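## Task

Scene 1: a foam block sits somewhere in the pantry cabinet. Put it on the cabinet's lowest level, which is the cabinet floor itself rather than the first shelf, and close the cabinet door. The block must stay there on its own at the end, not held by the robot. The robot must not tip over or finish leaning.

## Robot and tools

Robot: a Hello Robot Stretch 4 with one arm. It has an omni-wheel base, a lift that slides up and down a mast, an arm that telescopes straight forward, a wrist with yaw, pitch and roll, and a two-finger gripper. It stands about 1.6 m tall, and the base rim reaches at most 0.23 m from the base origin. A loose object may occasionally get nudged by something outside the robot.

Frames: the base frame sits on the floor under the base centre, with x forward, y left and z up. hand_pose is reported in this frame as a point between the open fingertips, and the printed value may be slightly wrong. The odometry frame is the base frame as it was at the scene's start. base_odometry counts wheel turns only, so wheel slip shows up as travel. Heading runs from -3.142 to 3.142 and is positive to the left.

execute_actions: the argument "actions" is a list with exactly one action, or an empty list, which only returns the state and images. "cameras" picks the images: head_camera, head_left_camera, head_right_camera, wrist_camera or all. Leaving it out, or giving null, returns all; [] returns none. An action holds "base", "joints" or both, and may add "pace" and "contact_limits". Alternatively it holds only {"end_of_arm": "enable_torque"}, which restarts wrist or gripper motors that have switched themselves off. All motions in an action begin together.

base takes exactly one relative command, measured from the base's last reported position. translate_m is a straight drive in metres, forward positive, from -2 to 2. strafe_m is a sideways move in metres, left positive, from -2 to 2. rotate_rad is a turn in place in radians, counter-clockwise positive, from -3.2 to 3.2.

joints takes absolute targets, not offsets, each named separately:
- lift_m: 0 to 1.2 m.
- arm_m: extension, 0 to 0.55 m.
- wrist_yaw_rad: -1.134 to 4.276. 0 points forward, positive turns left, 3.14 is folded back; above 3.4 the arm may get in the way.
- wrist_pitch_rad: -1.117 to 4.259. 0 is level and 1.57 points down.
- wrist_roll_rad: -1.117 to 4.259. At 0 both fingers are at equal height; positive turns clockwise when viewed from behind the gripper.
- gripper_m: fingertip gap in metres, -0.038 to 0.141. Values below 0 press the tips together.
Joint targets outside their range get clipped, and the result reports the clipping. Any other bad value or unknown key rejects the entire call, and nothing moves.

pace is "slow", "default", "fast" or "max". For the base these mean 0.1, 0.3, 0.4 or 0.6 m/s and 1, 2, 3 or 4 rad/s. When the lift is above 0.2 these speeds are reduced further. contact_limits, for example {"arm_m": 0.15}, sets how much force the arm may apply before it halts, from 0 to 0.75; the default is 0.5. A single action lasts at most 15 s.

wait {seconds 0 to 10} commands nothing new and returns the state and images. zoom_image {camera, region [x0,y0,x1,y1] in pixels, at most 504x504} enlarges part of that camera's latest image. read_manual only returns licence texts. finished_scene {scene 1 or 2} ends the scene for good and reports whether the task succeeded; call it only once the result is stable with nothing being held.

Results: base_status and joint_status report how each motion ended. "done" for the base means the wheels turned the commanded amount, even if they slipped. off_target means it stopped short and may still be pushing. contact_stop_at_<key> means it hit something; that part goes slack, so a slack lift can sink and slack wheels can roll. limit_stop_at_<name> means a built-in limit stopped it. limit_stop_at_tilt means a lean over 6 degrees, after which the lift, arm and wheels ignore commands. limit_stop_at_own_body means a self-collision; this is likely with pitch below -0.2 combined with roll below -0.4 or above 4. torque_fault means a wrist motor went limp, and enable_torque is needed to restore it. on_its_own lists what the robot did without being commanded; there, "held at" gives the target, not the actual position. A joint left out of an action may still be driving toward its earlier target. If one call reports a stop, the later calls in the same reply are skipped.

lidar_m gives 12 distances in metres, one per 30-degree sector: the 1st is ahead, then counter-clockwise, so the 4th is left, the 7th behind and the 10th right. "-" means nothing was seen or the object is closer than 0.25 m. wrist_depth_mm is a 7x7 grid of depths from 100 to 2000 mm, starting top-left. motor_effort is a percentage of maximum, with the peak in brackets. A larger gripper effort after closing suggests a firm grasp, and a load shifts the pitch effort. If turned_by_wheels and turned_by_imu differ by more than about 0.1 rad, the robot collided or slipped. base_tilt is in degrees.

Gripping: command a gap smaller than the object. The gripper reading alone does not confirm a hold. If the fingertips snag on a surface, raise the lift. To unfold at the start, send lift_m 0.4 and wrist_yaw_rad 0 together.

Avoid: turning or driving with more than 1 kg held while arm_m is above 0.2, especially at fast paces; hard sustained pushes with a high gripper; dropping, slamming or knocking things over; and torque faults.

Each tool is called as name(argument=value, ...), one argument or row to a line, values as JSON.

## Session

I'll start by checking the robot's state and camera views.

execute_actions(
  actions=[],
)

Scene clock: 0.00 s.
base_odometry: x=+0.000 y=+0.000 heading=+0.000 (m, m, rad; odometry frame)
turned_by_wheels: +0.000 (rad since the last result)
turned_by_imu: +0.000 (rad since the last result)
base_tilt: forward=+0.4 right=+0.6 (deg)
lidar_m: 1.19 1.15 1.21 1.14 1.10 1.19 1.63 2.77 2.93 2.08 2.00 2.68
base_status: not commanded
joint_positions: lift_m=+0.280 arm_m=+0.001 wrist_yaw_rad=+3.077 wrist_pitch_rad=+0.021 wrist_roll_rad=-0.003 gripper_m=+0.057
joint_status: not commanded
motor_effort: lift_m=+19 arm_m=-1 wrist_yaw_rad=+1 wrist_pitch_rad=-7 wrist_roll_rad=+0 gripper_m=-4 wheel_0=+0 wheel_1=+1 wheel_2=+0 (%)
hand_pose: x=-0.1102 y=+0.1060 z=+0.4521 quat_wxyz=(+0.033, -0.011, -0.001, +0.999) (m; base frame)
wrist_depth_mm: - 137 - - 1499 1182 991 / - 138 - - 1537 1182 1008 / 111 138 286 - 1537 1205 1008 / 135 155 - - 1537 1229 1008 / - - - - 1499 1229 1008 / 1618 1618 191 1661 189 1182 1008 / 1138 1025 1205 - 1138 1025 1008
pictures: head_camera, head_left_camera, head_right_camera, wrist_camera
Images, in order (width x height): head_camera 420x560, head_left_camera 420x672, head_right_camera 420x672, wrist_camera 616x392.

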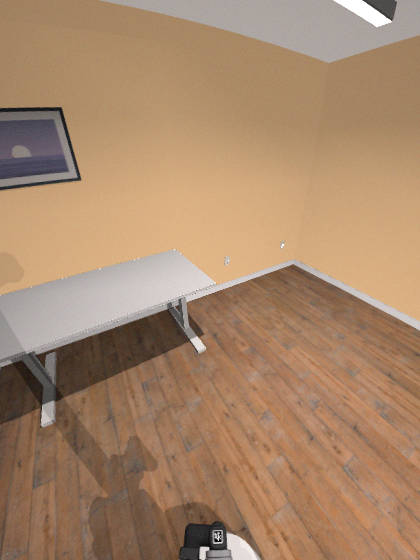

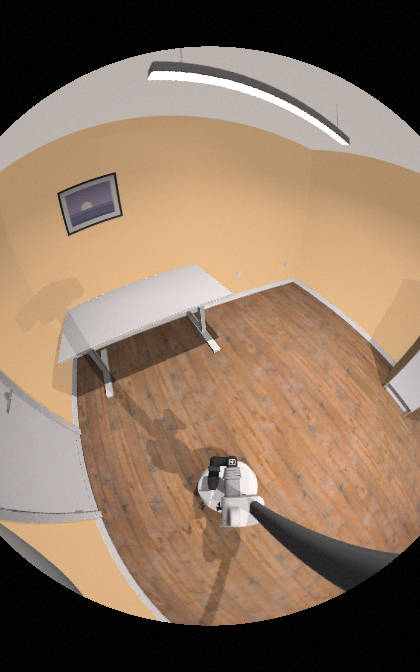

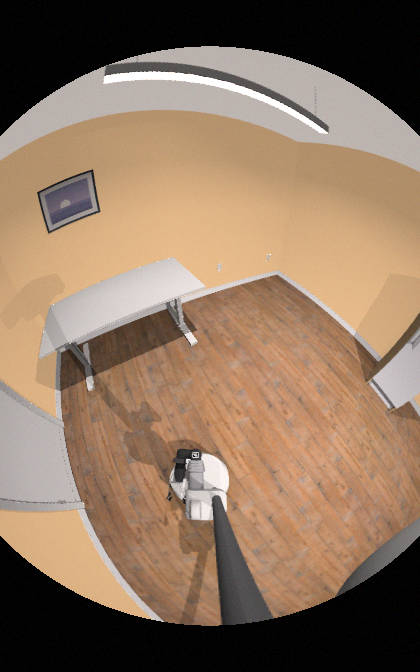

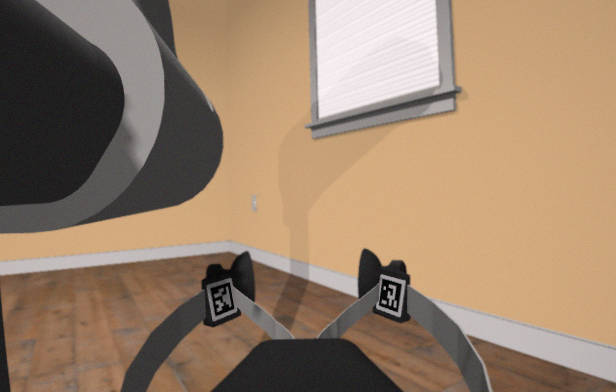

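execute_actions(
  actions=[
    {"base": {"rotate_rad": -1.2}, "joints": {"lift_m": 0.4, "wrist_yaw_rad": 0}},
  ],
)

Scene clock: 2.43 s.
base_odometry: x=+0.000 y=+0.000 heading=-1.200 (m, m, rad; odometry frame)
turned_by_wheels: -1.200 (rad since the last result)
turned_by_imu: -1.190 (rad since the last result)
base_tilt: forward=+0.3 right=+0.5 (deg)
lidar_m: 2.02 2.64 1.29 1.16 1.18 1.23 1.11 1.16 1.46 2.78 2.79 2.17
base_status: done
joint_positions: lift_m=+0.400 arm_m=+0.001 wrist_yaw_rad=+0.000 wrist_pitch_rad=+0.021 wrist_roll_rad=-0.003 gripper_m=+0.057
joint_status: all done
motor_effort: lift_m=+22(24) arm_m=-1(1) wrist_yaw_rad=+1(4) wrist_pitch_rad=-7(8) wrist_roll_rad=+2(0) gripper_m=-3(3) wheel_0=+2(8) wheel_1=+2(8) wheel_2=+1(6) (%)
hand_pose: x=+0.4604 y=-0.0873 z=+0.5718 quat_wxyz=(+1.000, -0.001, +0.011, +0.000) (m; base frame)
wrist_depth_mm: - - - - - - - / - - - 1863 1863 - - / - - - 1863 1921 - - / - - - 1863 1983 - - / - - - 1863 1863 - - / 1983 1983 191 1921 189 1863 1808 / 1366 1255 1430 - 1397 1255 1281
pictures: head_camera, head_left_camera, head_right_camera, wrist_camera
camera_calibration (this result's frames):
wrist_camera: T_world_to_cam=[[-0.00874414, -0.999767, -0.0197238, -0.0775376], [-0.0404425, 0.020062, -0.99898, 0.643933], [0.999144, -0.00793755, -0.0406085, -0.213324], [0, 0, 0, 1]] pos_world=[0.238505, -0.0921313, 0.633084]
Images, in order (width x height): head_camera 420x560, head_left_camera 420x672, head_right_camera 420x672, wrist_camera 616x392.

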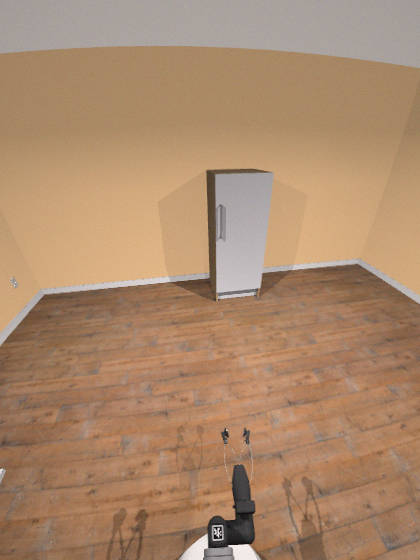

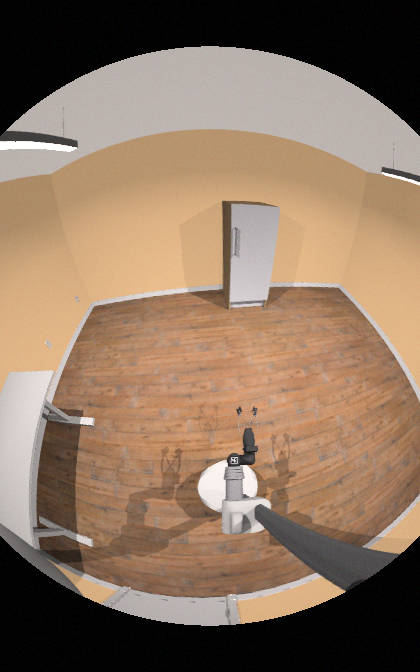

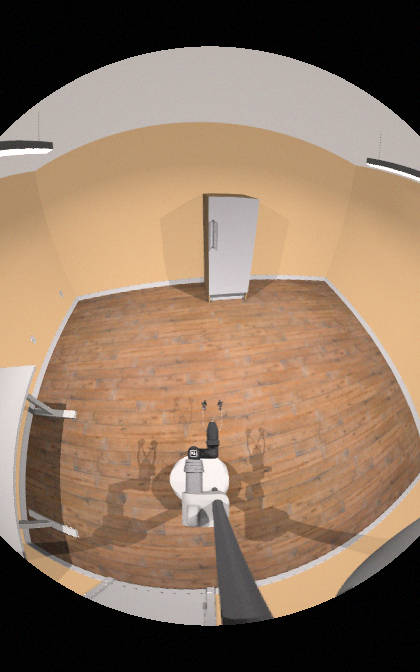

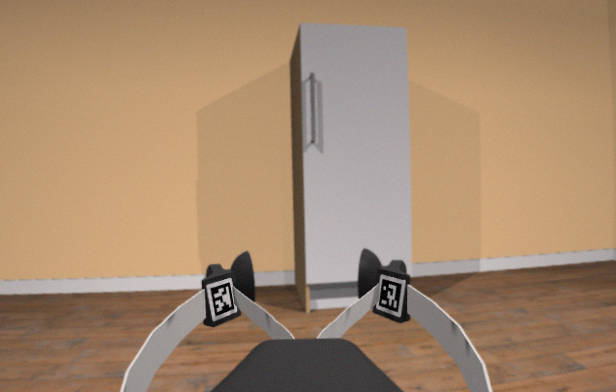

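zoom_image(
  camera="head_camera",
  region=[160, 150, 320, 320],
)

zoom_image(
  camera="wrist_camera",
  region=[260, 0, 460, 330],
)

Region (160, 150, 320, 320) of head_camera's 420x560 image, scaled by 2.965, with more detail than that image has; it fills the left 474 columns of this view, and the rest is white.

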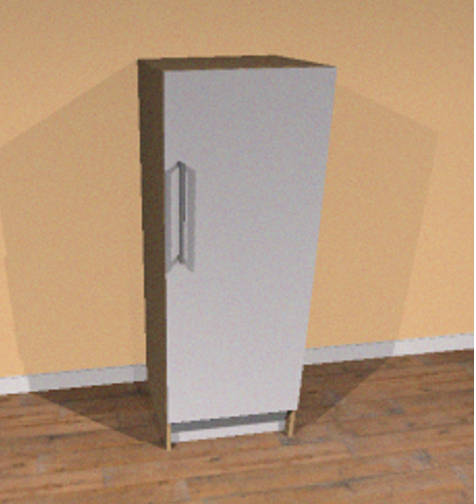

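Region (260, 0, 460, 330) of wrist_camera's 616x392 image, scaled by 1.527; it fills the left 305 columns of this view, and the rest is white.

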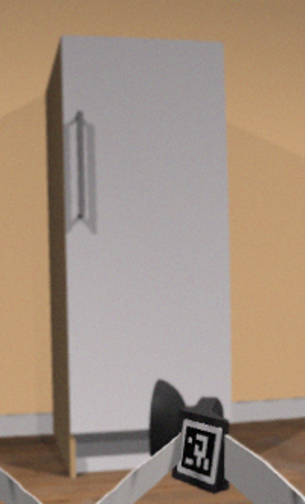

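execute_actions(
  actions=[
    {"base": {"translate_m": 1.2}, "joints": {"lift_m": 0.79, "gripper_m": 0.1}, "pace": "fast"},
  ],
)

Scene clock: 7.83 s.
base_odometry: x=+0.436 y=-1.118 heading=-1.200 (m, m, rad; odometry frame)
turned_by_wheels: +0.000 (rad since the last result)
turned_by_imu: +0.002 (rad since the last result)
base_tilt: forward=+0.5 right=+0.5 (deg)
lidar_m: 0.81 1.43 1.82 2.09 1.42 1.70 2.32 2.37 2.85 2.63 2.32 0.90
base_status: done
joint_positions: lift_m=+0.790 arm_m=+0.001 wrist_yaw_rad=+0.000 wrist_pitch_rad=+0.021 wrist_roll_rad=-0.003 gripper_m=+0.100
joint_status: all done
motor_effort: lift_m=+22(25) arm_m=-1(1) wrist_yaw_rad=+2(1) wrist_pitch_rad=-8(7) wrist_roll_rad=+1(1) gripper_m=+0(1) wheel_0=+0(8) wheel_1=+0(8) wheel_2=+0(10) (%)
hand_pose: x=+0.4604 y=-0.0874 z=+0.9618 quat_wxyz=(+1.000, -0.001, +0.011, +0.000) (m; base frame)
wrist_depth_mm: 1098 1138 1182 621 634 654 668 / 1118 1138 1182 634 640 654 683 / 1118 1160 1205 634 647 654 683 / 1118 1138 1205 627 647 661 691 / 1118 1182 1205 640 640 668 691 / 1138 1160 219 640 201 676 691 / 1138 1182 1205 - 661 668 699
pictures: head_camera, head_left_camera, head_right_camera, wrist_camera
camera_calibration (this result's frames):
wrist_camera: T_world_to_cam=[[-0.00912252, -0.999764, -0.0197238, -0.0697796], [-0.0404186, 0.0200772, -0.998981, 1.03356], [0.999141, -0.00831602, -0.0405922, -0.197501], [0, 0, 0, 1]] pos_world=[0.23847, -0.0921565, 1.02312]
Images, in order (width x height): head_camera 420x560, head_left_camera 420x672, head_right_camera 420x672, wrist_camera 616x392.

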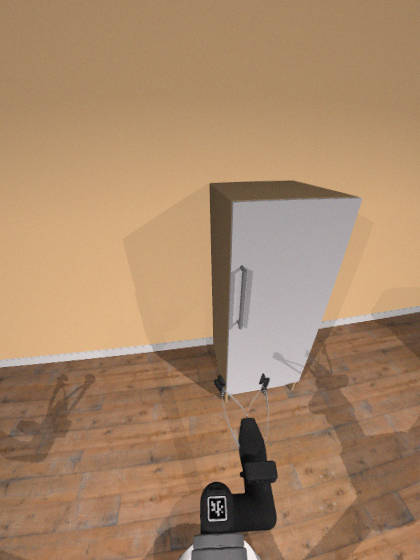

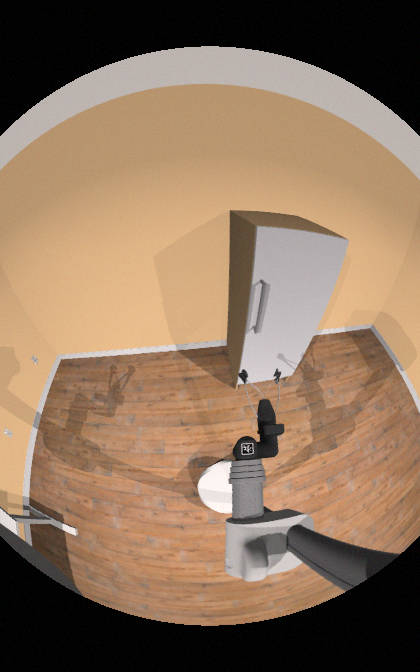

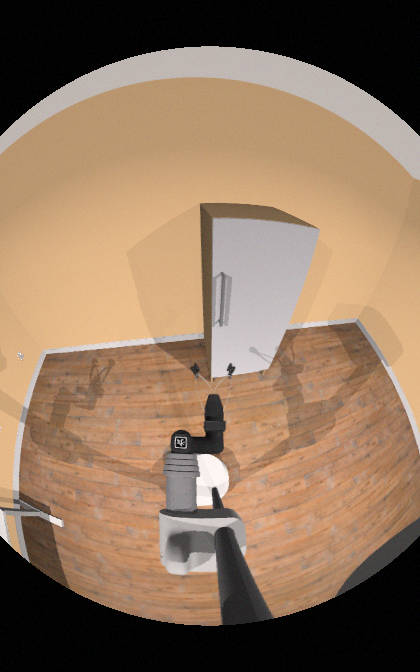

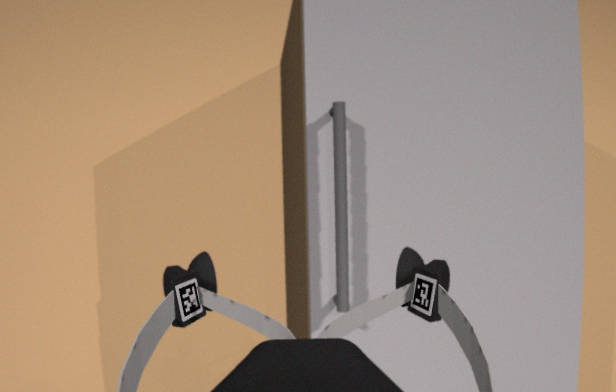

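execute_actions(
  actions=[
    {"base": {"rotate_rad": 0.12}},
  ],
  cameras=[],
)

execute_actions(
  actions=[
    {"base": {"strafe_m": -0.154}, "joints": {"arm_m": 0.15}},
  ],
  cameras=["head_camera", "wrist_camera"],
)

Scene clock: 8.93 s.
base_odometry: x=+0.436 y=-1.118 heading=-1.080 (m, m, rad; odometry frame)
turned_by_wheels: +0.120 (rad since the last result)
turned_by_imu: +0.120 (rad since the last result)
base_tilt: forward=+0.3 right=+0.5 (deg)
lidar_m: 0.85 1.46 2.01 1.93 1.41 1.91 2.31 2.42 2.74 2.63 2.03 0.83
base_status: done
joint_positions: lift_m=+0.790 arm_m=+0.001 wrist_yaw_rad=+0.000 wrist_pitch_rad=+0.021 wrist_roll_rad=-0.003 gripper_m=+0.100
joint_status: not commanded
motor_effort: lift_m=+22(22) arm_m=-1(1) wrist_yaw_rad=+2(2) wrist_pitch_rad=-8(7) wrist_roll_rad=+1(1) gripper_m=+0(1) wheel_0=-1(5) wheel_1=+0(5) wheel_2=+1(7) (%)
hand_pose: x=+0.4604 y=-0.0874 z=+0.9618 quat_wxyz=(+1.000, -0.001, +0.011, +0.000) (m; base frame)
wrist_depth_mm: 1182 1182 1182 1205 597 603 597 / 1182 1182 1182 1182 597 603 609 / 1182 1205 1205 1229 609 609 615 / 1205 1205 1229 1205 609 609 609 / 1205 1205 1229 1229 609 609 615 / 1229 1205 219 1229 200 615 621 / 1205 1229 1229 - 615 621 621
pictures: none
No camera images: the call's "cameras" was empty. Leave "cameras" out to get every camera's image.

Scene clock: 10.67 s.
base_odometry: x=+0.300 y=-1.191 heading=-1.080 (m, m, rad; odometry frame)
turned_by_wheels: +0.000 (rad since the last result)
turned_by_imu: +0.000 (rad since the last result)
base_tilt: forward=+0.4 right=+0.4 (deg)
lidar_m: 0.79 1.47 2.04 1.92 1.56 2.07 2.32 2.40 2.56 2.49 2.03 0.87
base_status: done
joint_positions: lift_m=+0.790 arm_m=+0.149 wrist_yaw_rad=+0.000 wrist_pitch_rad=+0.021 wrist_roll_rad=-0.003 gripper_m=+0.100
joint_status: all done
motor_effort: lift_m=+22(22) arm_m=+5(6) wrist_yaw_rad=+1(1) wrist_pitch_rad=-7(7) wrist_roll_rad=-1(1) gripper_m=-2(1) wheel_0=-1(8) wheel_1=+1(13) wheel_2=+0(4) (%)
hand_pose: x=+0.6085 y=-0.0874 z=+0.9619 quat_wxyz=(+1.000, -0.001, +0.011, +0.000) (m; base frame)
wrist_depth_mm: 1025 1042 1042 452 449 449 455 / 1042 1060 1042 452 452 455 452 / 1042 1042 1042 455 452 459 459 / 1042 1060 1060 455 459 455 459 / 1060 1060 1060 459 459 459 459 / 1060 1060 220 459 202 462 466 / 1042 1060 1060 - 462 462 469
pictures: head_camera, wrist_camera
camera_calibration (this result's frames):
wrist_camera: T_world_to_cam=[[-0.0091569, -0.999764, -0.0197243, -0.0684169], [-0.0403529, 0.0200785, -0.998984, 1.03953], [0.999144, -0.00835166, -0.0405272, -0.345553], [0, 0, 0, 1]] pos_world=[0.386578, -0.0921589, 1.02312]
Images, in order (width x height): head_camera 420x560, wrist_camera 616x392.

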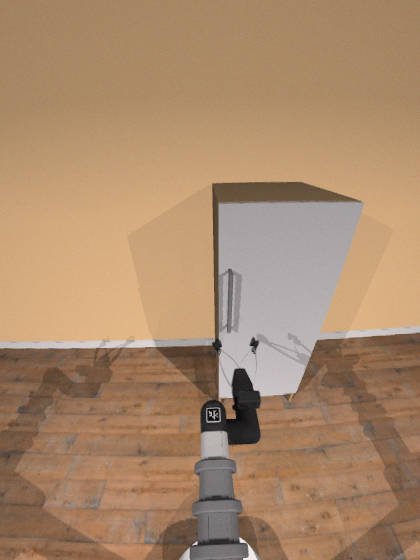

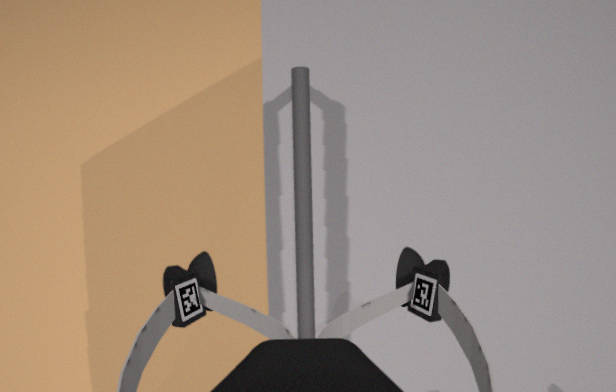

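execute_actions(
  actions=[
    {"joints": {"arm_m": 0.33, "gripper_m": 0.06}, "contact_limits": {"arm_m": 0.2}},
  ],
  cameras=["head_camera", "wrist_camera"],
)

Scene clock: 12.40 s.
base_odometry: x=+0.300 y=-1.191 heading=-1.080 (m, m, rad; odometry frame)
turned_by_wheels: +0.000 (rad since the last result)
turned_by_imu: +0.001 (rad since the last result)
base_tilt: forward=+0.2 right=+0.6 (deg)
lidar_m: 0.79 1.47 2.02 1.92 1.57 2.08 2.31 2.42 2.57 2.47 2.01 0.87
base_status: not commanded
joint_positions: lift_m=+0.790 arm_m=+0.329 wrist_yaw_rad=+0.000 wrist_pitch_rad=+0.021 wrist_roll_rad=-0.003 gripper_m=+0.060
joint_status: all done
motor_effort: lift_m=+22(22) arm_m=+5(3) wrist_yaw_rad=+2(2) wrist_pitch_rad=-7(7) wrist_roll_rad=+1(0) gripper_m=-4(4) wheel_0=-1(1) wheel_1=+1(1) wheel_2=+0(0) (%)
contact_limits: arm_m 0.2
hand_pose: x=+0.7885 y=-0.0874 z=+0.9619 quat_wxyz=(+1.000, -0.001, +0.011, +0.000) (m; base frame)
wrist_depth_mm: 842 866 854 271 271 272 272 / 866 866 866 271 273 272 274 / 878 866 866 272 273 276 276 / 866 866 866 273 274 277 276 / 878 878 866 274 277 277 278 / 878 878 195 231 191 278 279 / 878 878 891 - 279 281 281
pictures: head_camera, wrist_camera
camera_calibration (this result's frames):
wrist_camera: T_world_to_cam=[[-0.00912449, -0.999764, -0.0197246, -0.0667847], [-0.0403352, 0.0200774, -0.998984, 1.04679], [0.999145, -0.00831962, -0.0405089, -0.525399], [0, 0, 0, 1]] pos_world=[0.566563, -0.0921568, 1.02312]
Images, in order (width x height): head_camera 420x560, wrist_camera 616x392.

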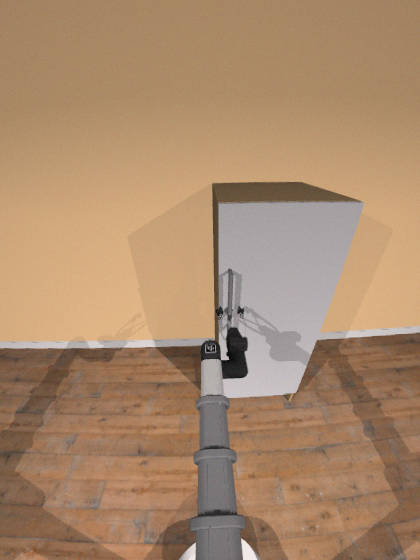

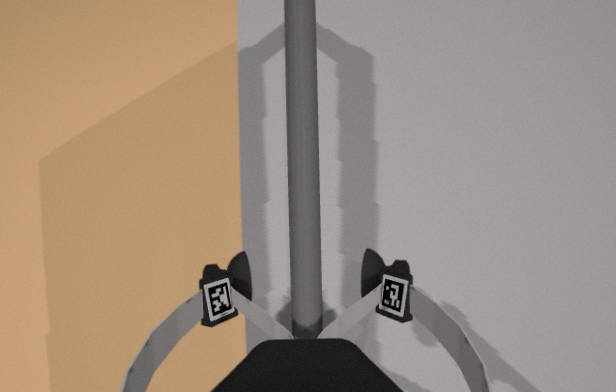

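execute_actions(
  actions=[
    {"joints": {"arm_m": 0.352}, "contact_limits": {"arm_m": 0.15}, "pace": "slow"},
  ],
  cameras=[],
)

execute_actions(
  actions=[
    {"joints": {"gripper_m": -0.015}},
  ],
  cameras=["head_camera", "wrist_camera"],
)

Scene clock: 13.87 s.
base_odometry: x=+0.300 y=-1.191 heading=-1.080 (m, m, rad; odometry frame)
turned_by_wheels: +0.000 (rad since the last result)
turned_by_imu: +0.000 (rad since the last result)
base_tilt: forward=+0.4 right=+0.4 (deg)
lidar_m: 0.78 1.47 2.04 1.95 1.58 2.09 2.31 2.43 2.59 2.49 2.04 0.84
base_status: not commanded
joint_positions: lift_m=+0.790 arm_m=+0.351 wrist_yaw_rad=+0.000 wrist_pitch_rad=+0.021 wrist_roll_rad=-0.003 gripper_m=+0.060
joint_status: all done
motor_effort: lift_m=+22(22) arm_m=+5(3) wrist_yaw_rad=+2(2) wrist_pitch_rad=-7(7) wrist_roll_rad=+2(1) gripper_m=-4(3) wheel_0=-1(1) wheel_1=+1(1) wheel_2=+0(0) (%)
contact_limits: arm_m 0.15
hand_pose: x=+0.8105 y=-0.0874 z=+0.9619 quat_wxyz=(+1.000, -0.001, +0.011, +0.000) (m; base frame)
wrist_depth_mm: 831 831 831 249 249 249 250 / 831 831 842 250 249 251 252 / 842 842 842 250 252 253 253 / 842 842 854 252 253 253 254 / 854 866 842 252 254 254 255 / 854 842 195 207 191 256 257 / 854 854 866 - 256 256 257
pictures: none
No camera images: the call's "cameras" was empty. Leave "cameras" out to get every camera's image.

Scene clock: 15.37 s.
base_odometry: x=+0.300 y=-1.191 heading=-1.080 (m, m, rad; odometry frame)
turned_by_wheels: +0.000 (rad since the last result)
turned_by_imu: +0.000 (rad since the last result)
base_tilt: forward=+0.3 right=+0.6 (deg)
lidar_m: 0.77 1.46 2.04 1.93 1.55 2.12 2.31 2.43 2.57 2.46 2.00 0.85
base_status: not commanded
joint_positions: lift_m=+0.790 arm_m=+0.351 wrist_yaw_rad=+0.000 wrist_pitch_rad=+0.021 wrist_roll_rad=-0.003 gripper_m=-0.015
joint_status: all done
motor_effort: lift_m=+22(22) arm_m=+4(5) wrist_yaw_rad=+1(1) wrist_pitch_rad=-7(6) wrist_roll_rad=+0(0) gripper_m=-15(15) wheel_0=-1(1) wheel_1=+1(1) wheel_2=+1(0) (%)
hand_pose: x=+0.8106 y=-0.0874 z=+0.9619 quat_wxyz=(+1.000, -0.001, +0.011, +0.000) (m; base frame)
wrist_depth_mm: 831 831 831 239 242 243 244 / 831 842 831 241 243 244 245 / 854 842 842 241 244 246 247 / 842 866 854 243 245 247 248 / 854 842 854 206 246 249 251 / 854 866 183 197 183 250 250 / 854 854 866 - 249 250 252
pictures: head_camera, wrist_camera
camera_calibration (this result's frames):
wrist_camera: T_world_to_cam=[[-0.00899072, -0.999765, -0.0197249, -0.066652], [-0.040338, 0.0200723, -0.998984, 1.04768], [0.999146, -0.00818592, -0.040509, -0.547545], [0, 0, 0, 1]] pos_world=[0.588739, -0.0921479, 1.02312]
Images, in order (width x height): head_camera 420x560, wrist_camera 616x392.

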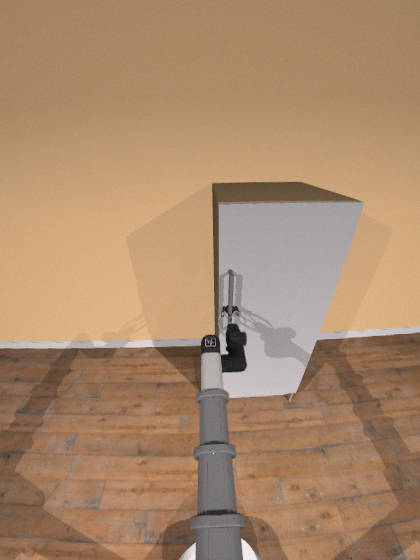

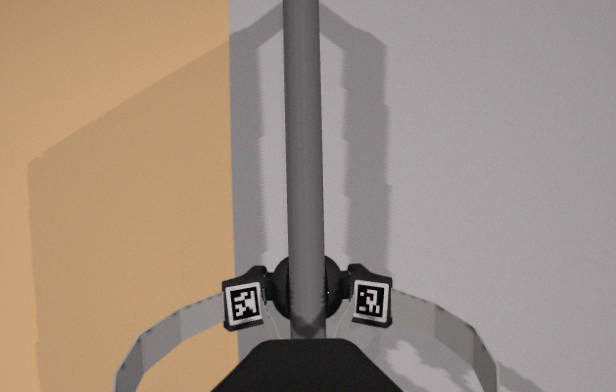

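zoom_image(
  camera="head_camera",
  region=[190, 170, 390, 420],
)

Region (190, 170, 390, 420) of head_camera's 420x560 image, scaled by 2.016, with more detail than that image has; it fills the left 403 columns of this view, and the rest is white.

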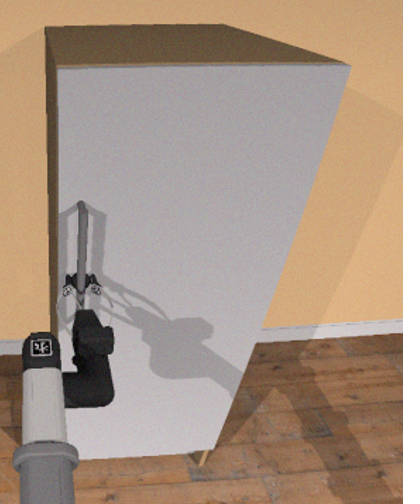

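execute_actions(
  actions=[
    {"base": {"strafe_m": -0.021}, "joints": {"arm_m": 0.263}},
  ],
  cameras=["head_camera", "wrist_camera"],
)

Scene clock: 18.77 s.
base_odometry: x=+0.281 y=-1.201 heading=-1.079 (m, m, rad; odometry frame)
turned_by_wheels: +0.000 (rad since the last result)
turned_by_imu: +0.002 (rad since the last result)
base_tilt: forward=+0.3 right=+0.6 (deg)
lidar_m: 0.69 1.48 2.04 1.93 1.58 2.17 2.33 2.41 2.57 2.46 2.00 0.80
base_status: done
joint_positions: lift_m=+0.790 arm_m=+0.264 wrist_yaw_rad=+0.000 wrist_pitch_rad=+0.021 wrist_roll_rad=-0.003 gripper_m=-0.015
joint_status: all done
motor_effort: lift_m=+22(22) arm_m=-5(8) wrist_yaw_rad=+1(28) wrist_pitch_rad=-7(7) wrist_roll_rad=+1(1) gripper_m=-11(14) wheel_0=+2(9) wheel_1=+1(7) wheel_2=+2(12) (%)
hand_pose: x=+0.7233 y=-0.0873 z=+0.9618 quat_wxyz=(+1.000, -0.001, +0.011, +0.000) (m; base frame)
wrist_depth_mm: 917 917 233 235 252 268 279 / 917 917 235 236 253 268 282 / 931 931 235 239 254 270 285 / 931 931 236 238 257 270 285 / 946 931 237 204 256 272 286 / 946 946 182 197 182 276 287 / 931 931 946 - 260 272 289
pictures: head_camera, wrist_camera
camera_calibration (this result's frames):
wrist_camera: T_world_to_cam=[[-0.00884596, -0.999766, -0.0197227, -0.067503], [-0.0405604, 0.020066, -0.998976, 1.04424], [0.999138, -0.00803694, -0.0407285, -0.459999], [0, 0, 0, 1]] pos_world=[0.50136, -0.0921379, 1.02311]
Images, in order (width x height): head_camera 420x560, wrist_camera 616x392.

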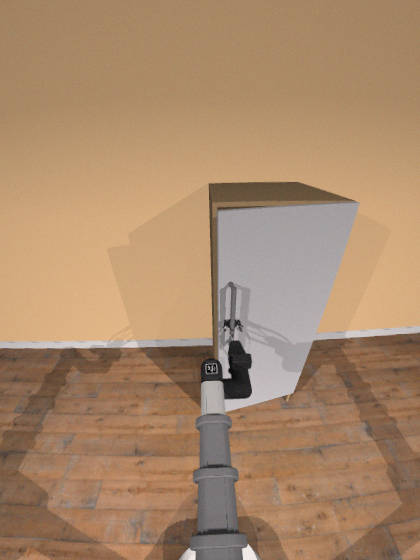

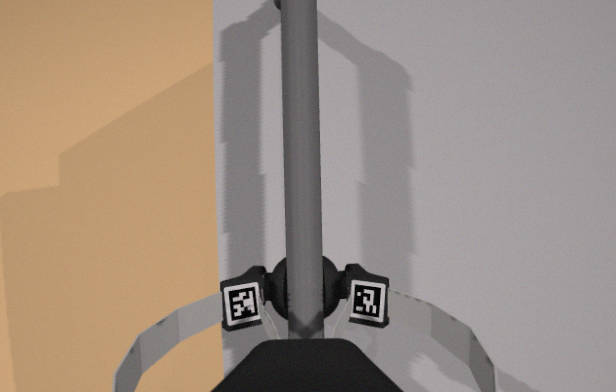

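execute_actions(
  actions=[
    {"base": {"strafe_m": -0.032}, "joints": {"arm_m": 0.187}},
  ],
  cameras=["head_camera", "wrist_camera"],
)

Scene clock: 20.00 s.
base_odometry: x=+0.253 y=-1.216 heading=-1.079 (m, m, rad; odometry frame)
turned_by_wheels: +0.000 (rad since the last result)
turned_by_imu: +0.001 (rad since the last result)
base_tilt: forward=+0.3 right=+0.5 (deg)
lidar_m: 0.60 1.49 2.05 1.91 1.63 2.24 2.32 2.42 2.53 2.42 2.01 0.74
base_status: done
joint_positions: lift_m=+0.790 arm_m=+0.188 wrist_yaw_rad=+0.000 wrist_pitch_rad=+0.022 wrist_roll_rad=-0.003 gripper_m=-0.015
joint_status: all done
motor_effort: lift_m=+22(22) arm_m=-5(7) wrist_yaw_rad=+2(22) wrist_pitch_rad=-9(9) wrist_roll_rad=+1(1) gripper_m=-14(13) wheel_0=+2(10) wheel_1=+1(11) wheel_2=+2(5) (%)
hand_pose: x=+0.6472 y=-0.0874 z=+0.9617 quat_wxyz=(+1.000, -0.001, +0.011, +0.000) (m; base frame)
wrist_depth_mm: 991 1008 226 233 266 300 330 / 991 1008 227 232 267 300 334 / 1008 1008 228 234 267 300 334 / 1008 1008 229 235 270 301 336 / 1008 1025 229 205 271 303 338 / 1025 1025 183 194 181 304 340 / 1042 1008 234 - 277 297 345
pictures: head_camera, wrist_camera
camera_calibration (this result's frames):
wrist_camera: T_world_to_cam=[[-0.00923708, -0.999763, -0.0197197, -0.068038], [-0.0408787, 0.0200816, -0.998962, 1.04126], [0.999121, -0.00842138, -0.0410545, -0.383722], [0, 0, 0, 1]] pos_world=[0.425322, -0.0921636, 1.02309]
Images, in order (width x height): head_camera 420x560, wrist_camera 616x392.

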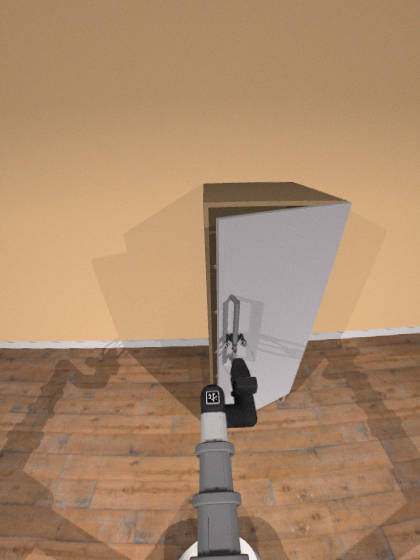

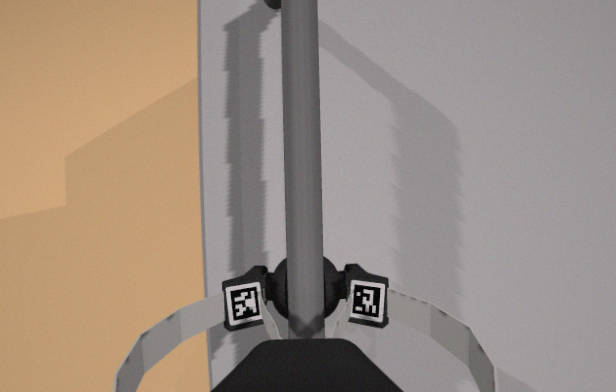

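execute_actions(
  actions=[
    {"base": {"strafe_m": -0.046}, "joints": {"arm_m": 0.117}},
  ],
  cameras=["head_camera", "wrist_camera"],
)

Scene clock: 21.20 s.
base_odometry: x=+0.213 y=-1.238 heading=-1.079 (m, m, rad; odometry frame)
turned_by_wheels: +0.000 (rad since the last result)
turned_by_imu: +0.000 (rad since the last result)
base_tilt: forward=+0.4 right=+0.6 (deg)
lidar_m: 0.54 1.47 2.04 1.90 1.66 2.26 2.32 2.44 2.50 2.37 2.03 0.68
base_status: done
joint_positions: lift_m=+0.790 arm_m=+0.118 wrist_yaw_rad=+0.000 wrist_pitch_rad=+0.022 wrist_roll_rad=-0.003 gripper_m=-0.015
joint_status: all done
motor_effort: lift_m=+22(22) arm_m=-4(8) wrist_yaw_rad=+2(9) wrist_pitch_rad=-9(10) wrist_roll_rad=+1(2) gripper_m=-12(17) wheel_0=+1(8) wheel_1=+0(9) wheel_2=+1(2) (%)
hand_pose: x=+0.5771 y=-0.0874 z=+0.9616 quat_wxyz=(+1.000, -0.001, +0.011, +0.000) (m; base frame)
wrist_depth_mm: 1060 1060 216 229 286 349 427 / 1060 1078 218 230 286 349 427 / 1078 1078 218 230 287 349 424 / 1078 1078 219 231 289 349 427 / 1078 1098 220 202 290 351 433 / 1098 1078 183 191 182 355 433 / 1098 1098 221 - 300 334 442
pictures: head_camera, wrist_camera
camera_calibration (this result's frames):
wrist_camera: T_world_to_cam=[[-0.00915908, -0.999764, -0.0197162, -0.0687119], [-0.0412585, 0.020078, -0.998947, 1.03849], [0.999107, -0.00833597, -0.0414327, -0.313265], [0, 0, 0, 1]] pos_world=[0.355203, -0.0921579, 1.02306]
Images, in order (width x height): head_camera 420x560, wrist_camera 616x392.

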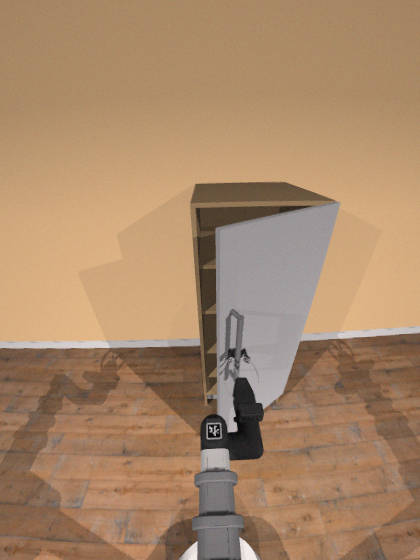

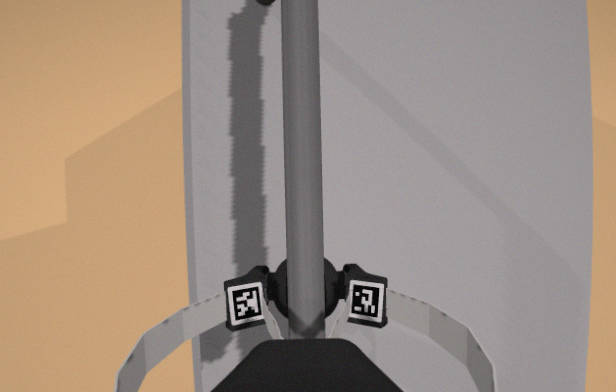

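zoom_image(
  camera="head_camera",
  region=[180, 280, 300, 440],
)

Region (180, 280, 300, 440) of head_camera's 420x560 image, scaled by 3.150, with more detail than that image has; it fills the left 378 columns of this view, and the rest is white.

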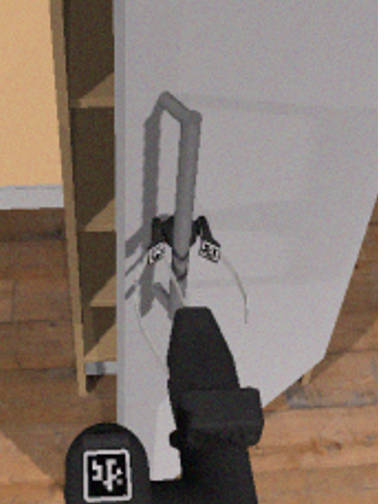

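execute_actions(
  actions=[
    {"base": {"strafe_m": -0.084}, "joints": {"arm_m": 0.055, "wrist_yaw_rad": 0.1}},
  ],
  cameras=["head_camera", "wrist_camera"],
)

Scene clock: 32.27 s.
base_odometry: x=+0.139 y=-1.277 heading=-1.078 (m, m, rad; odometry frame)
turned_by_wheels: +0.000 (rad since the last result)
turned_by_imu: +0.001 (rad since the last result)
base_tilt: forward=+0.3 right=+0.4 (deg)
lidar_m: 0.47 1.48 2.03 1.95 1.75 2.34 2.32 2.42 2.38 2.29 2.03 0.65
base_status: done
joint_positions: lift_m=+0.790 arm_m=+0.056 wrist_yaw_rad=+0.103 wrist_pitch_rad=+0.021 wrist_roll_rad=-0.003 gripper_m=-0.015
joint_status: all done
motor_effort: lift_m=+22(22) arm_m=-3(11) wrist_yaw_rad=-7(34) wrist_pitch_rad=-7(12) wrist_roll_rad=-1(2) gripper_m=-10(19) wheel_0=+4(5) wheel_1=+2(14) wheel_2=+1(0) (%)
hand_pose: x=+0.5223 y=-0.0573 z=+0.9618 quat_wxyz=(+0.999, -0.002, +0.011, +0.052) (m; base frame)
wrist_depth_mm: 1182 1182 211 229 296 368 484 / 1205 1182 212 230 294 370 488 / 1229 1182 213 231 296 370 480 / 1229 1229 213 232 296 370 480 / 1229 1182 213 203 297 373 484 / 1255 1229 181 188 181 377 496 / 1255 1205 213 - 301 379 500
pictures: head_camera, wrist_camera
camera_calibration (this result's frames):
wrist_camera: T_world_to_cam=[[0.0938192, -0.995394, -0.0197212, -0.0925928], [-0.0425348, 0.015783, -0.99897, 1.03623], [0.99468, 0.0945615, -0.0408581, -0.250664], [0, 0, 0, 1]] pos_world=[0.302094, -0.084818, 1.0231]
Images, in order (width x height): head_camera 420x560, wrist_camera 616x392.

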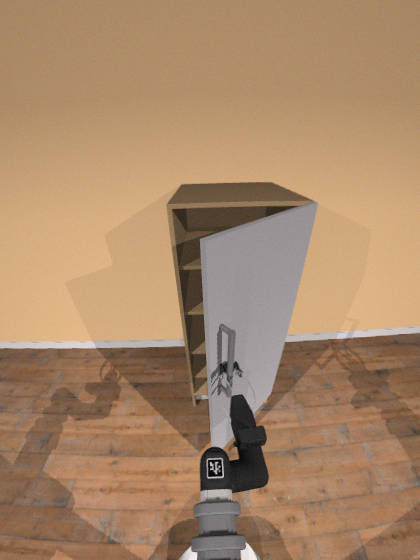

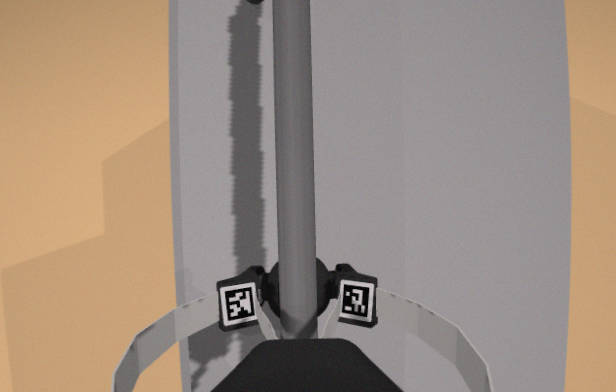

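execute_actions(
  actions=[
    {"joints": {"gripper_m": 0.04}},
  ],
  cameras=[],
)

execute_actions(
  actions=[
    {"base": {"translate_m": -0.2}},
  ],
  cameras=["head_camera", "wrist_camera"],
)

Scene clock: 35.63 s.
base_odometry: x=+0.139 y=-1.277 heading=-1.078 (m, m, rad; odometry frame)
turned_by_wheels: +0.000 (rad since the last result)
turned_by_imu: +0.001 (rad since the last result)
base_tilt: forward=+0.4 right=+0.6 (deg)
lidar_m: 0.48 1.46 2.02 1.92 1.73 2.34 2.31 2.43 2.40 2.29 2.00 0.66
base_status: not commanded
joint_positions: lift_m=+0.790 arm_m=+0.056 wrist_yaw_rad=+0.103 wrist_pitch_rad=+0.021 wrist_roll_rad=-0.003 gripper_m=+0.040
joint_status: all done
motor_effort: lift_m=+22(22) arm_m=-3(3) wrist_yaw_rad=-5(10) wrist_pitch_rad=-8(8) wrist_roll_rad=+0(1) gripper_m=-4(9) wheel_0=+4(4) wheel_1=+1(1) wheel_2=+1(1) (%)
hand_pose: x=+0.5223 y=-0.0574 z=+0.9618 quat_wxyz=(+0.999, -0.002, +0.011, +0.051) (m; base frame)
wrist_depth_mm: 1205 1182 224 265 314 387 492 / 1229 1182 225 265 312 384 488 / 1229 1205 226 266 314 387 488 / 1229 1205 226 266 314 389 492 / 1229 1205 226 265 317 389 496 / 1255 1229 190 204 189 394 500 / 1255 1229 226 - 319 397 504
pictures: none
No camera images: the call's "cameras" was empty. Leave "cameras" out to get every camera's image.

Scene clock: 37.70 s.
base_odometry: x=+0.044 y=-1.101 heading=-1.079 (m, m, rad; odometry frame)
turned_by_wheels: +0.000 (rad since the last result)
turned_by_imu: +0.000 (rad since the last result)
base_tilt: forward=+0.2 right=+0.5 (deg)
lidar_m: 0.63 1.68 2.28 1.68 1.74 2.19 2.09 2.20 2.38 2.30 2.30 0.89
base_status: done
joint_positions: lift_m=+0.790 arm_m=+0.056 wrist_yaw_rad=+0.100 wrist_pitch_rad=+0.021 wrist_roll_rad=-0.003 gripper_m=+0.040
joint_status: not commanded
motor_effort: lift_m=+22(22) arm_m=-3(3) wrist_yaw_rad=+2(7) wrist_pitch_rad=-8(7) wrist_roll_rad=+3(1) gripper_m=-2(5) wheel_0=+0(5) wheel_1=+0(4) wheel_2=-2(8) (%)
hand_pose: x=+0.5221 y=-0.0581 z=+0.9618 quat_wxyz=(+0.999, -0.002, +0.011, +0.050) (m; base frame)
wrist_depth_mm: 1430 1366 1366 387 480 647 1229 / 1430 1397 1366 375 480 647 1229 / 1430 1397 1366 379 480 647 1255 / 1464 1397 1397 389 484 654 1308 / 1430 1397 1397 387 484 647 1281 / 1430 1430 194 377 189 661 1281 / 1464 1430 1397 - 488 661 1308
pictures: head_camera, wrist_camera
camera_calibration (this result's frames):
wrist_camera: T_world_to_cam=[[0.0908867, -0.995666, -0.0197218, -0.0919283], [-0.0424723, 0.0159103, -0.998971, 1.03622], [0.994955, 0.0916308, -0.0408422, -0.250742], [0, 0, 0, 1]] pos_world=[0.301843, -0.0850407, 1.0231]
Images, in order (width x height): head_camera 420x560, wrist_camera 616x392.

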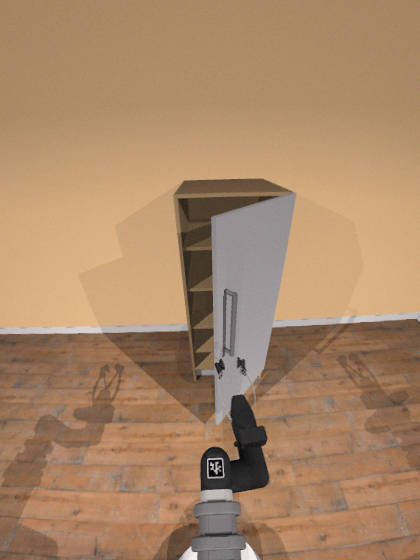

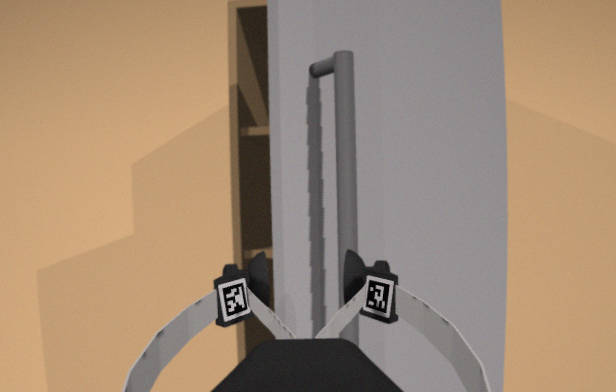

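execute_actions(
  actions=[
    {"base": {"strafe_m": 0.14}, "joints": {"arm_m": 0.13, "wrist_yaw_rad": 0.0, "gripper_m": 0.0}},
  ],
  cameras=["head_camera", "wrist_camera"],
)

Scene clock: 39.77 s.
base_odometry: x=+0.167 y=-1.035 heading=-1.079 (m, m, rad; odometry frame)
turned_by_wheels: +0.000 (rad since the last result)
turned_by_imu: +0.001 (rad since the last result)
base_tilt: forward=+0.4 right=+0.6 (deg)
lidar_m: 0.68 1.67 2.33 1.54 1.60 2.17 2.13 2.21 2.53 2.43 2.30 0.67
base_status: done
joint_positions: lift_m=+0.790 arm_m=+0.129 wrist_yaw_rad=+0.000 wrist_pitch_rad=+0.021 wrist_roll_rad=-0.003 gripper_m=+0.000
joint_status: all done
motor_effort: lift_m=+22(22) arm_m=+5(8) wrist_yaw_rad=+1(2) wrist_pitch_rad=-8(9) wrist_roll_rad=+1(1) gripper_m=-5(6) wheel_0=+0(9) wheel_1=-2(7) wheel_2=-1(2) (%)
hand_pose: x=+0.5885 y=-0.0874 z=+0.9618 quat_wxyz=(+1.000, -0.001, +0.011, +0.000) (m; base frame)
wrist_depth_mm: 1255 1255 1255 904 317 424 1308 / 1229 1255 1281 1255 322 379 1308 / 1255 1255 1281 1229 320 377 1281 / 1281 1281 1281 1281 320 377 1308 / 1255 1281 1281 759 340 379 1308 / 1281 1281 183 194 184 384 1308 / 1281 1308 1281 - 309 332 1308
pictures: head_camera, wrist_camera
camera_calibration (this result's frames):
wrist_camera: T_world_to_cam=[[-0.00911205, -0.999764, -0.0197236, -0.0686142], [-0.0404624, 0.0200769, -0.998979, 1.03875], [0.99914, -0.00830468, -0.0406358, -0.325461], [0, 0, 0, 1]] pos_world=[0.366586, -0.0921558, 1.02311]
Images, in order (width x height): head_camera 420x560, wrist_camera 616x392.

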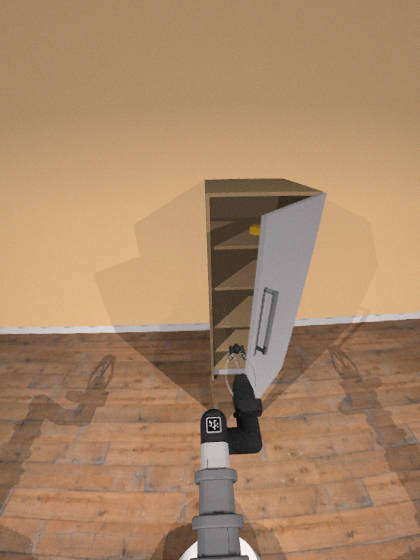

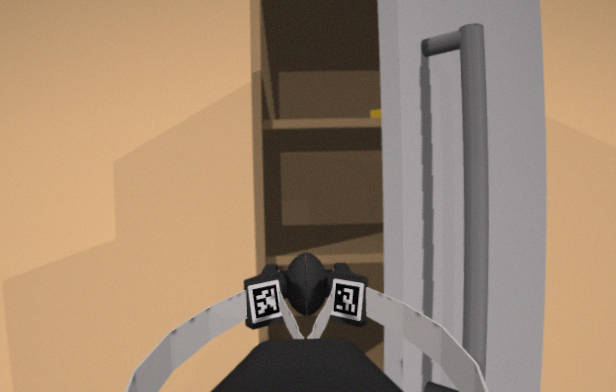

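execute_actions(
  actions=[
    {"joints": {"arm_m": 0.31}, "contact_limits": {"arm_m": 0.2}},
  ],
  cameras=["head_camera", "wrist_camera"],
)

Scene clock: 41.63 s.
base_odometry: x=+0.167 y=-1.035 heading=-1.079 (m, m, rad; odometry frame)
turned_by_wheels: +0.000 (rad since the last result)
turned_by_imu: +0.001 (rad since the last result)
base_tilt: forward=+0.1 right=+0.4 (deg)
lidar_m: 0.67 1.68 2.34 1.56 1.59 2.18 2.12 2.21 2.55 2.44 2.31 0.67
base_status: not commanded
joint_positions: lift_m=+0.790 arm_m=+0.309 wrist_yaw_rad=+0.000 wrist_pitch_rad=+0.021 wrist_roll_rad=-0.003 gripper_m=+0.000
joint_status: all done
motor_effort: lift_m=+22(22) arm_m=+5(4) wrist_yaw_rad=+1(3) wrist_pitch_rad=-7(7) wrist_roll_rad=+1(1) gripper_m=-6(3) wheel_0=+0(0) wheel_1=-1(1) wheel_2=+0(1) (%)
contact_limits: arm_m 0.2
hand_pose: x=+0.7685 y=-0.0874 z=+0.9619 quat_wxyz=(+1.000, -0.001, +0.011, +0.000) (m; base frame)
wrist_depth_mm: 1060 1078 1098 891 917 820 - / 1078 1078 1078 1060 1060 530 - / 1078 1078 1078 904 946 615 - / 1098 1098 1098 1098 1078 891 - / 1078 1098 1098 759 732 544 - / 1078 1098 183 193 184 539 - / 1098 1098 1098 - 891 126 -
pictures: head_camera, wrist_camera
camera_calibration (this result's frames):
wrist_camera: T_world_to_cam=[[-0.00912311, -0.999764, -0.0197248, -0.0669677], [-0.0403197, 0.0200774, -0.998985, 1.04597], [0.999145, -0.00831855, -0.0404933, -0.505432], [0, 0, 0, 1]] pos_world=[0.546563, -0.0921567, 1.02312]
Images, in order (width x height): head_camera 420x560, wrist_camera 616x392.

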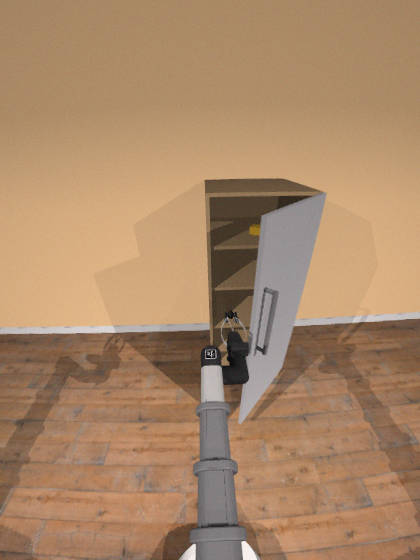

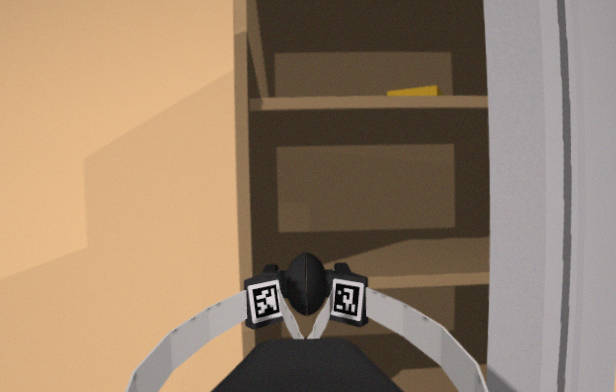

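execute_actions(
  actions=[
    {"base": {"strafe_m": -0.18}, "joints": {"arm_m": 0.22}},
  ],
  cameras=["head_camera", "wrist_camera"],
)

Scene clock: 43.63 s.
base_odometry: x=+0.009 y=-1.120 heading=-1.079 (m, m, rad; odometry frame)
turned_by_wheels: +0.000 (rad since the last result)
turned_by_imu: +0.001 (rad since the last result)
base_tilt: forward=+0.2 right=+0.5 (deg)
lidar_m: 1.03 1.69 2.31 1.74 1.79 2.16 2.12 2.19 2.37 2.26 2.27 0.59
base_status: done
joint_positions: lift_m=+0.790 arm_m=+0.220 wrist_yaw_rad=+0.000 wrist_pitch_rad=+0.021 wrist_roll_rad=-0.003 gripper_m=+0.000
joint_status: all done
motor_effort: lift_m=+22(22) arm_m=-2(7) wrist_yaw_rad=+1(28) wrist_pitch_rad=-7(7) wrist_roll_rad=+3(1) gripper_m=-4(8) wheel_0=+0(19) wheel_1=+0(10) wheel_2=-1(0) (%)
hand_pose: x=+0.6797 y=-0.0873 z=+0.9619 quat_wxyz=(+1.000, -0.001, +0.011, +0.000) (m; base frame)
wrist_depth_mm: 1160 1182 866 931 866 512 373 / 1160 1160 1118 1160 991 521 370 / 1160 1182 842 917 798 530 375 / 1160 1182 1138 1160 1060 535 377 / 1182 1182 778 750 750 539 379 / 1205 1182 183 193 184 539 377 / 1205 1182 878 - 891 466 387
pictures: head_camera, wrist_camera
camera_calibration (this result's frames):
wrist_camera: T_world_to_cam=[[-0.00892648, -0.999766, -0.0197246, -0.0678546], [-0.040343, 0.0200694, -0.998984, 1.0424], [0.999146, -0.00812166, -0.0405127, -0.416726], [0, 0, 0, 1]] pos_world=[0.457818, -0.0921436, 1.02312]
Images, in order (width x height): head_camera 420x560, wrist_camera 616x392.

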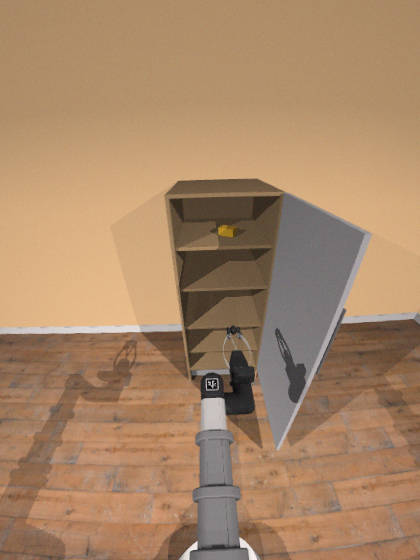

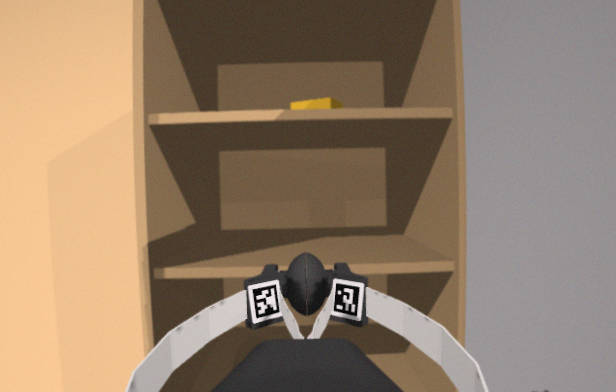

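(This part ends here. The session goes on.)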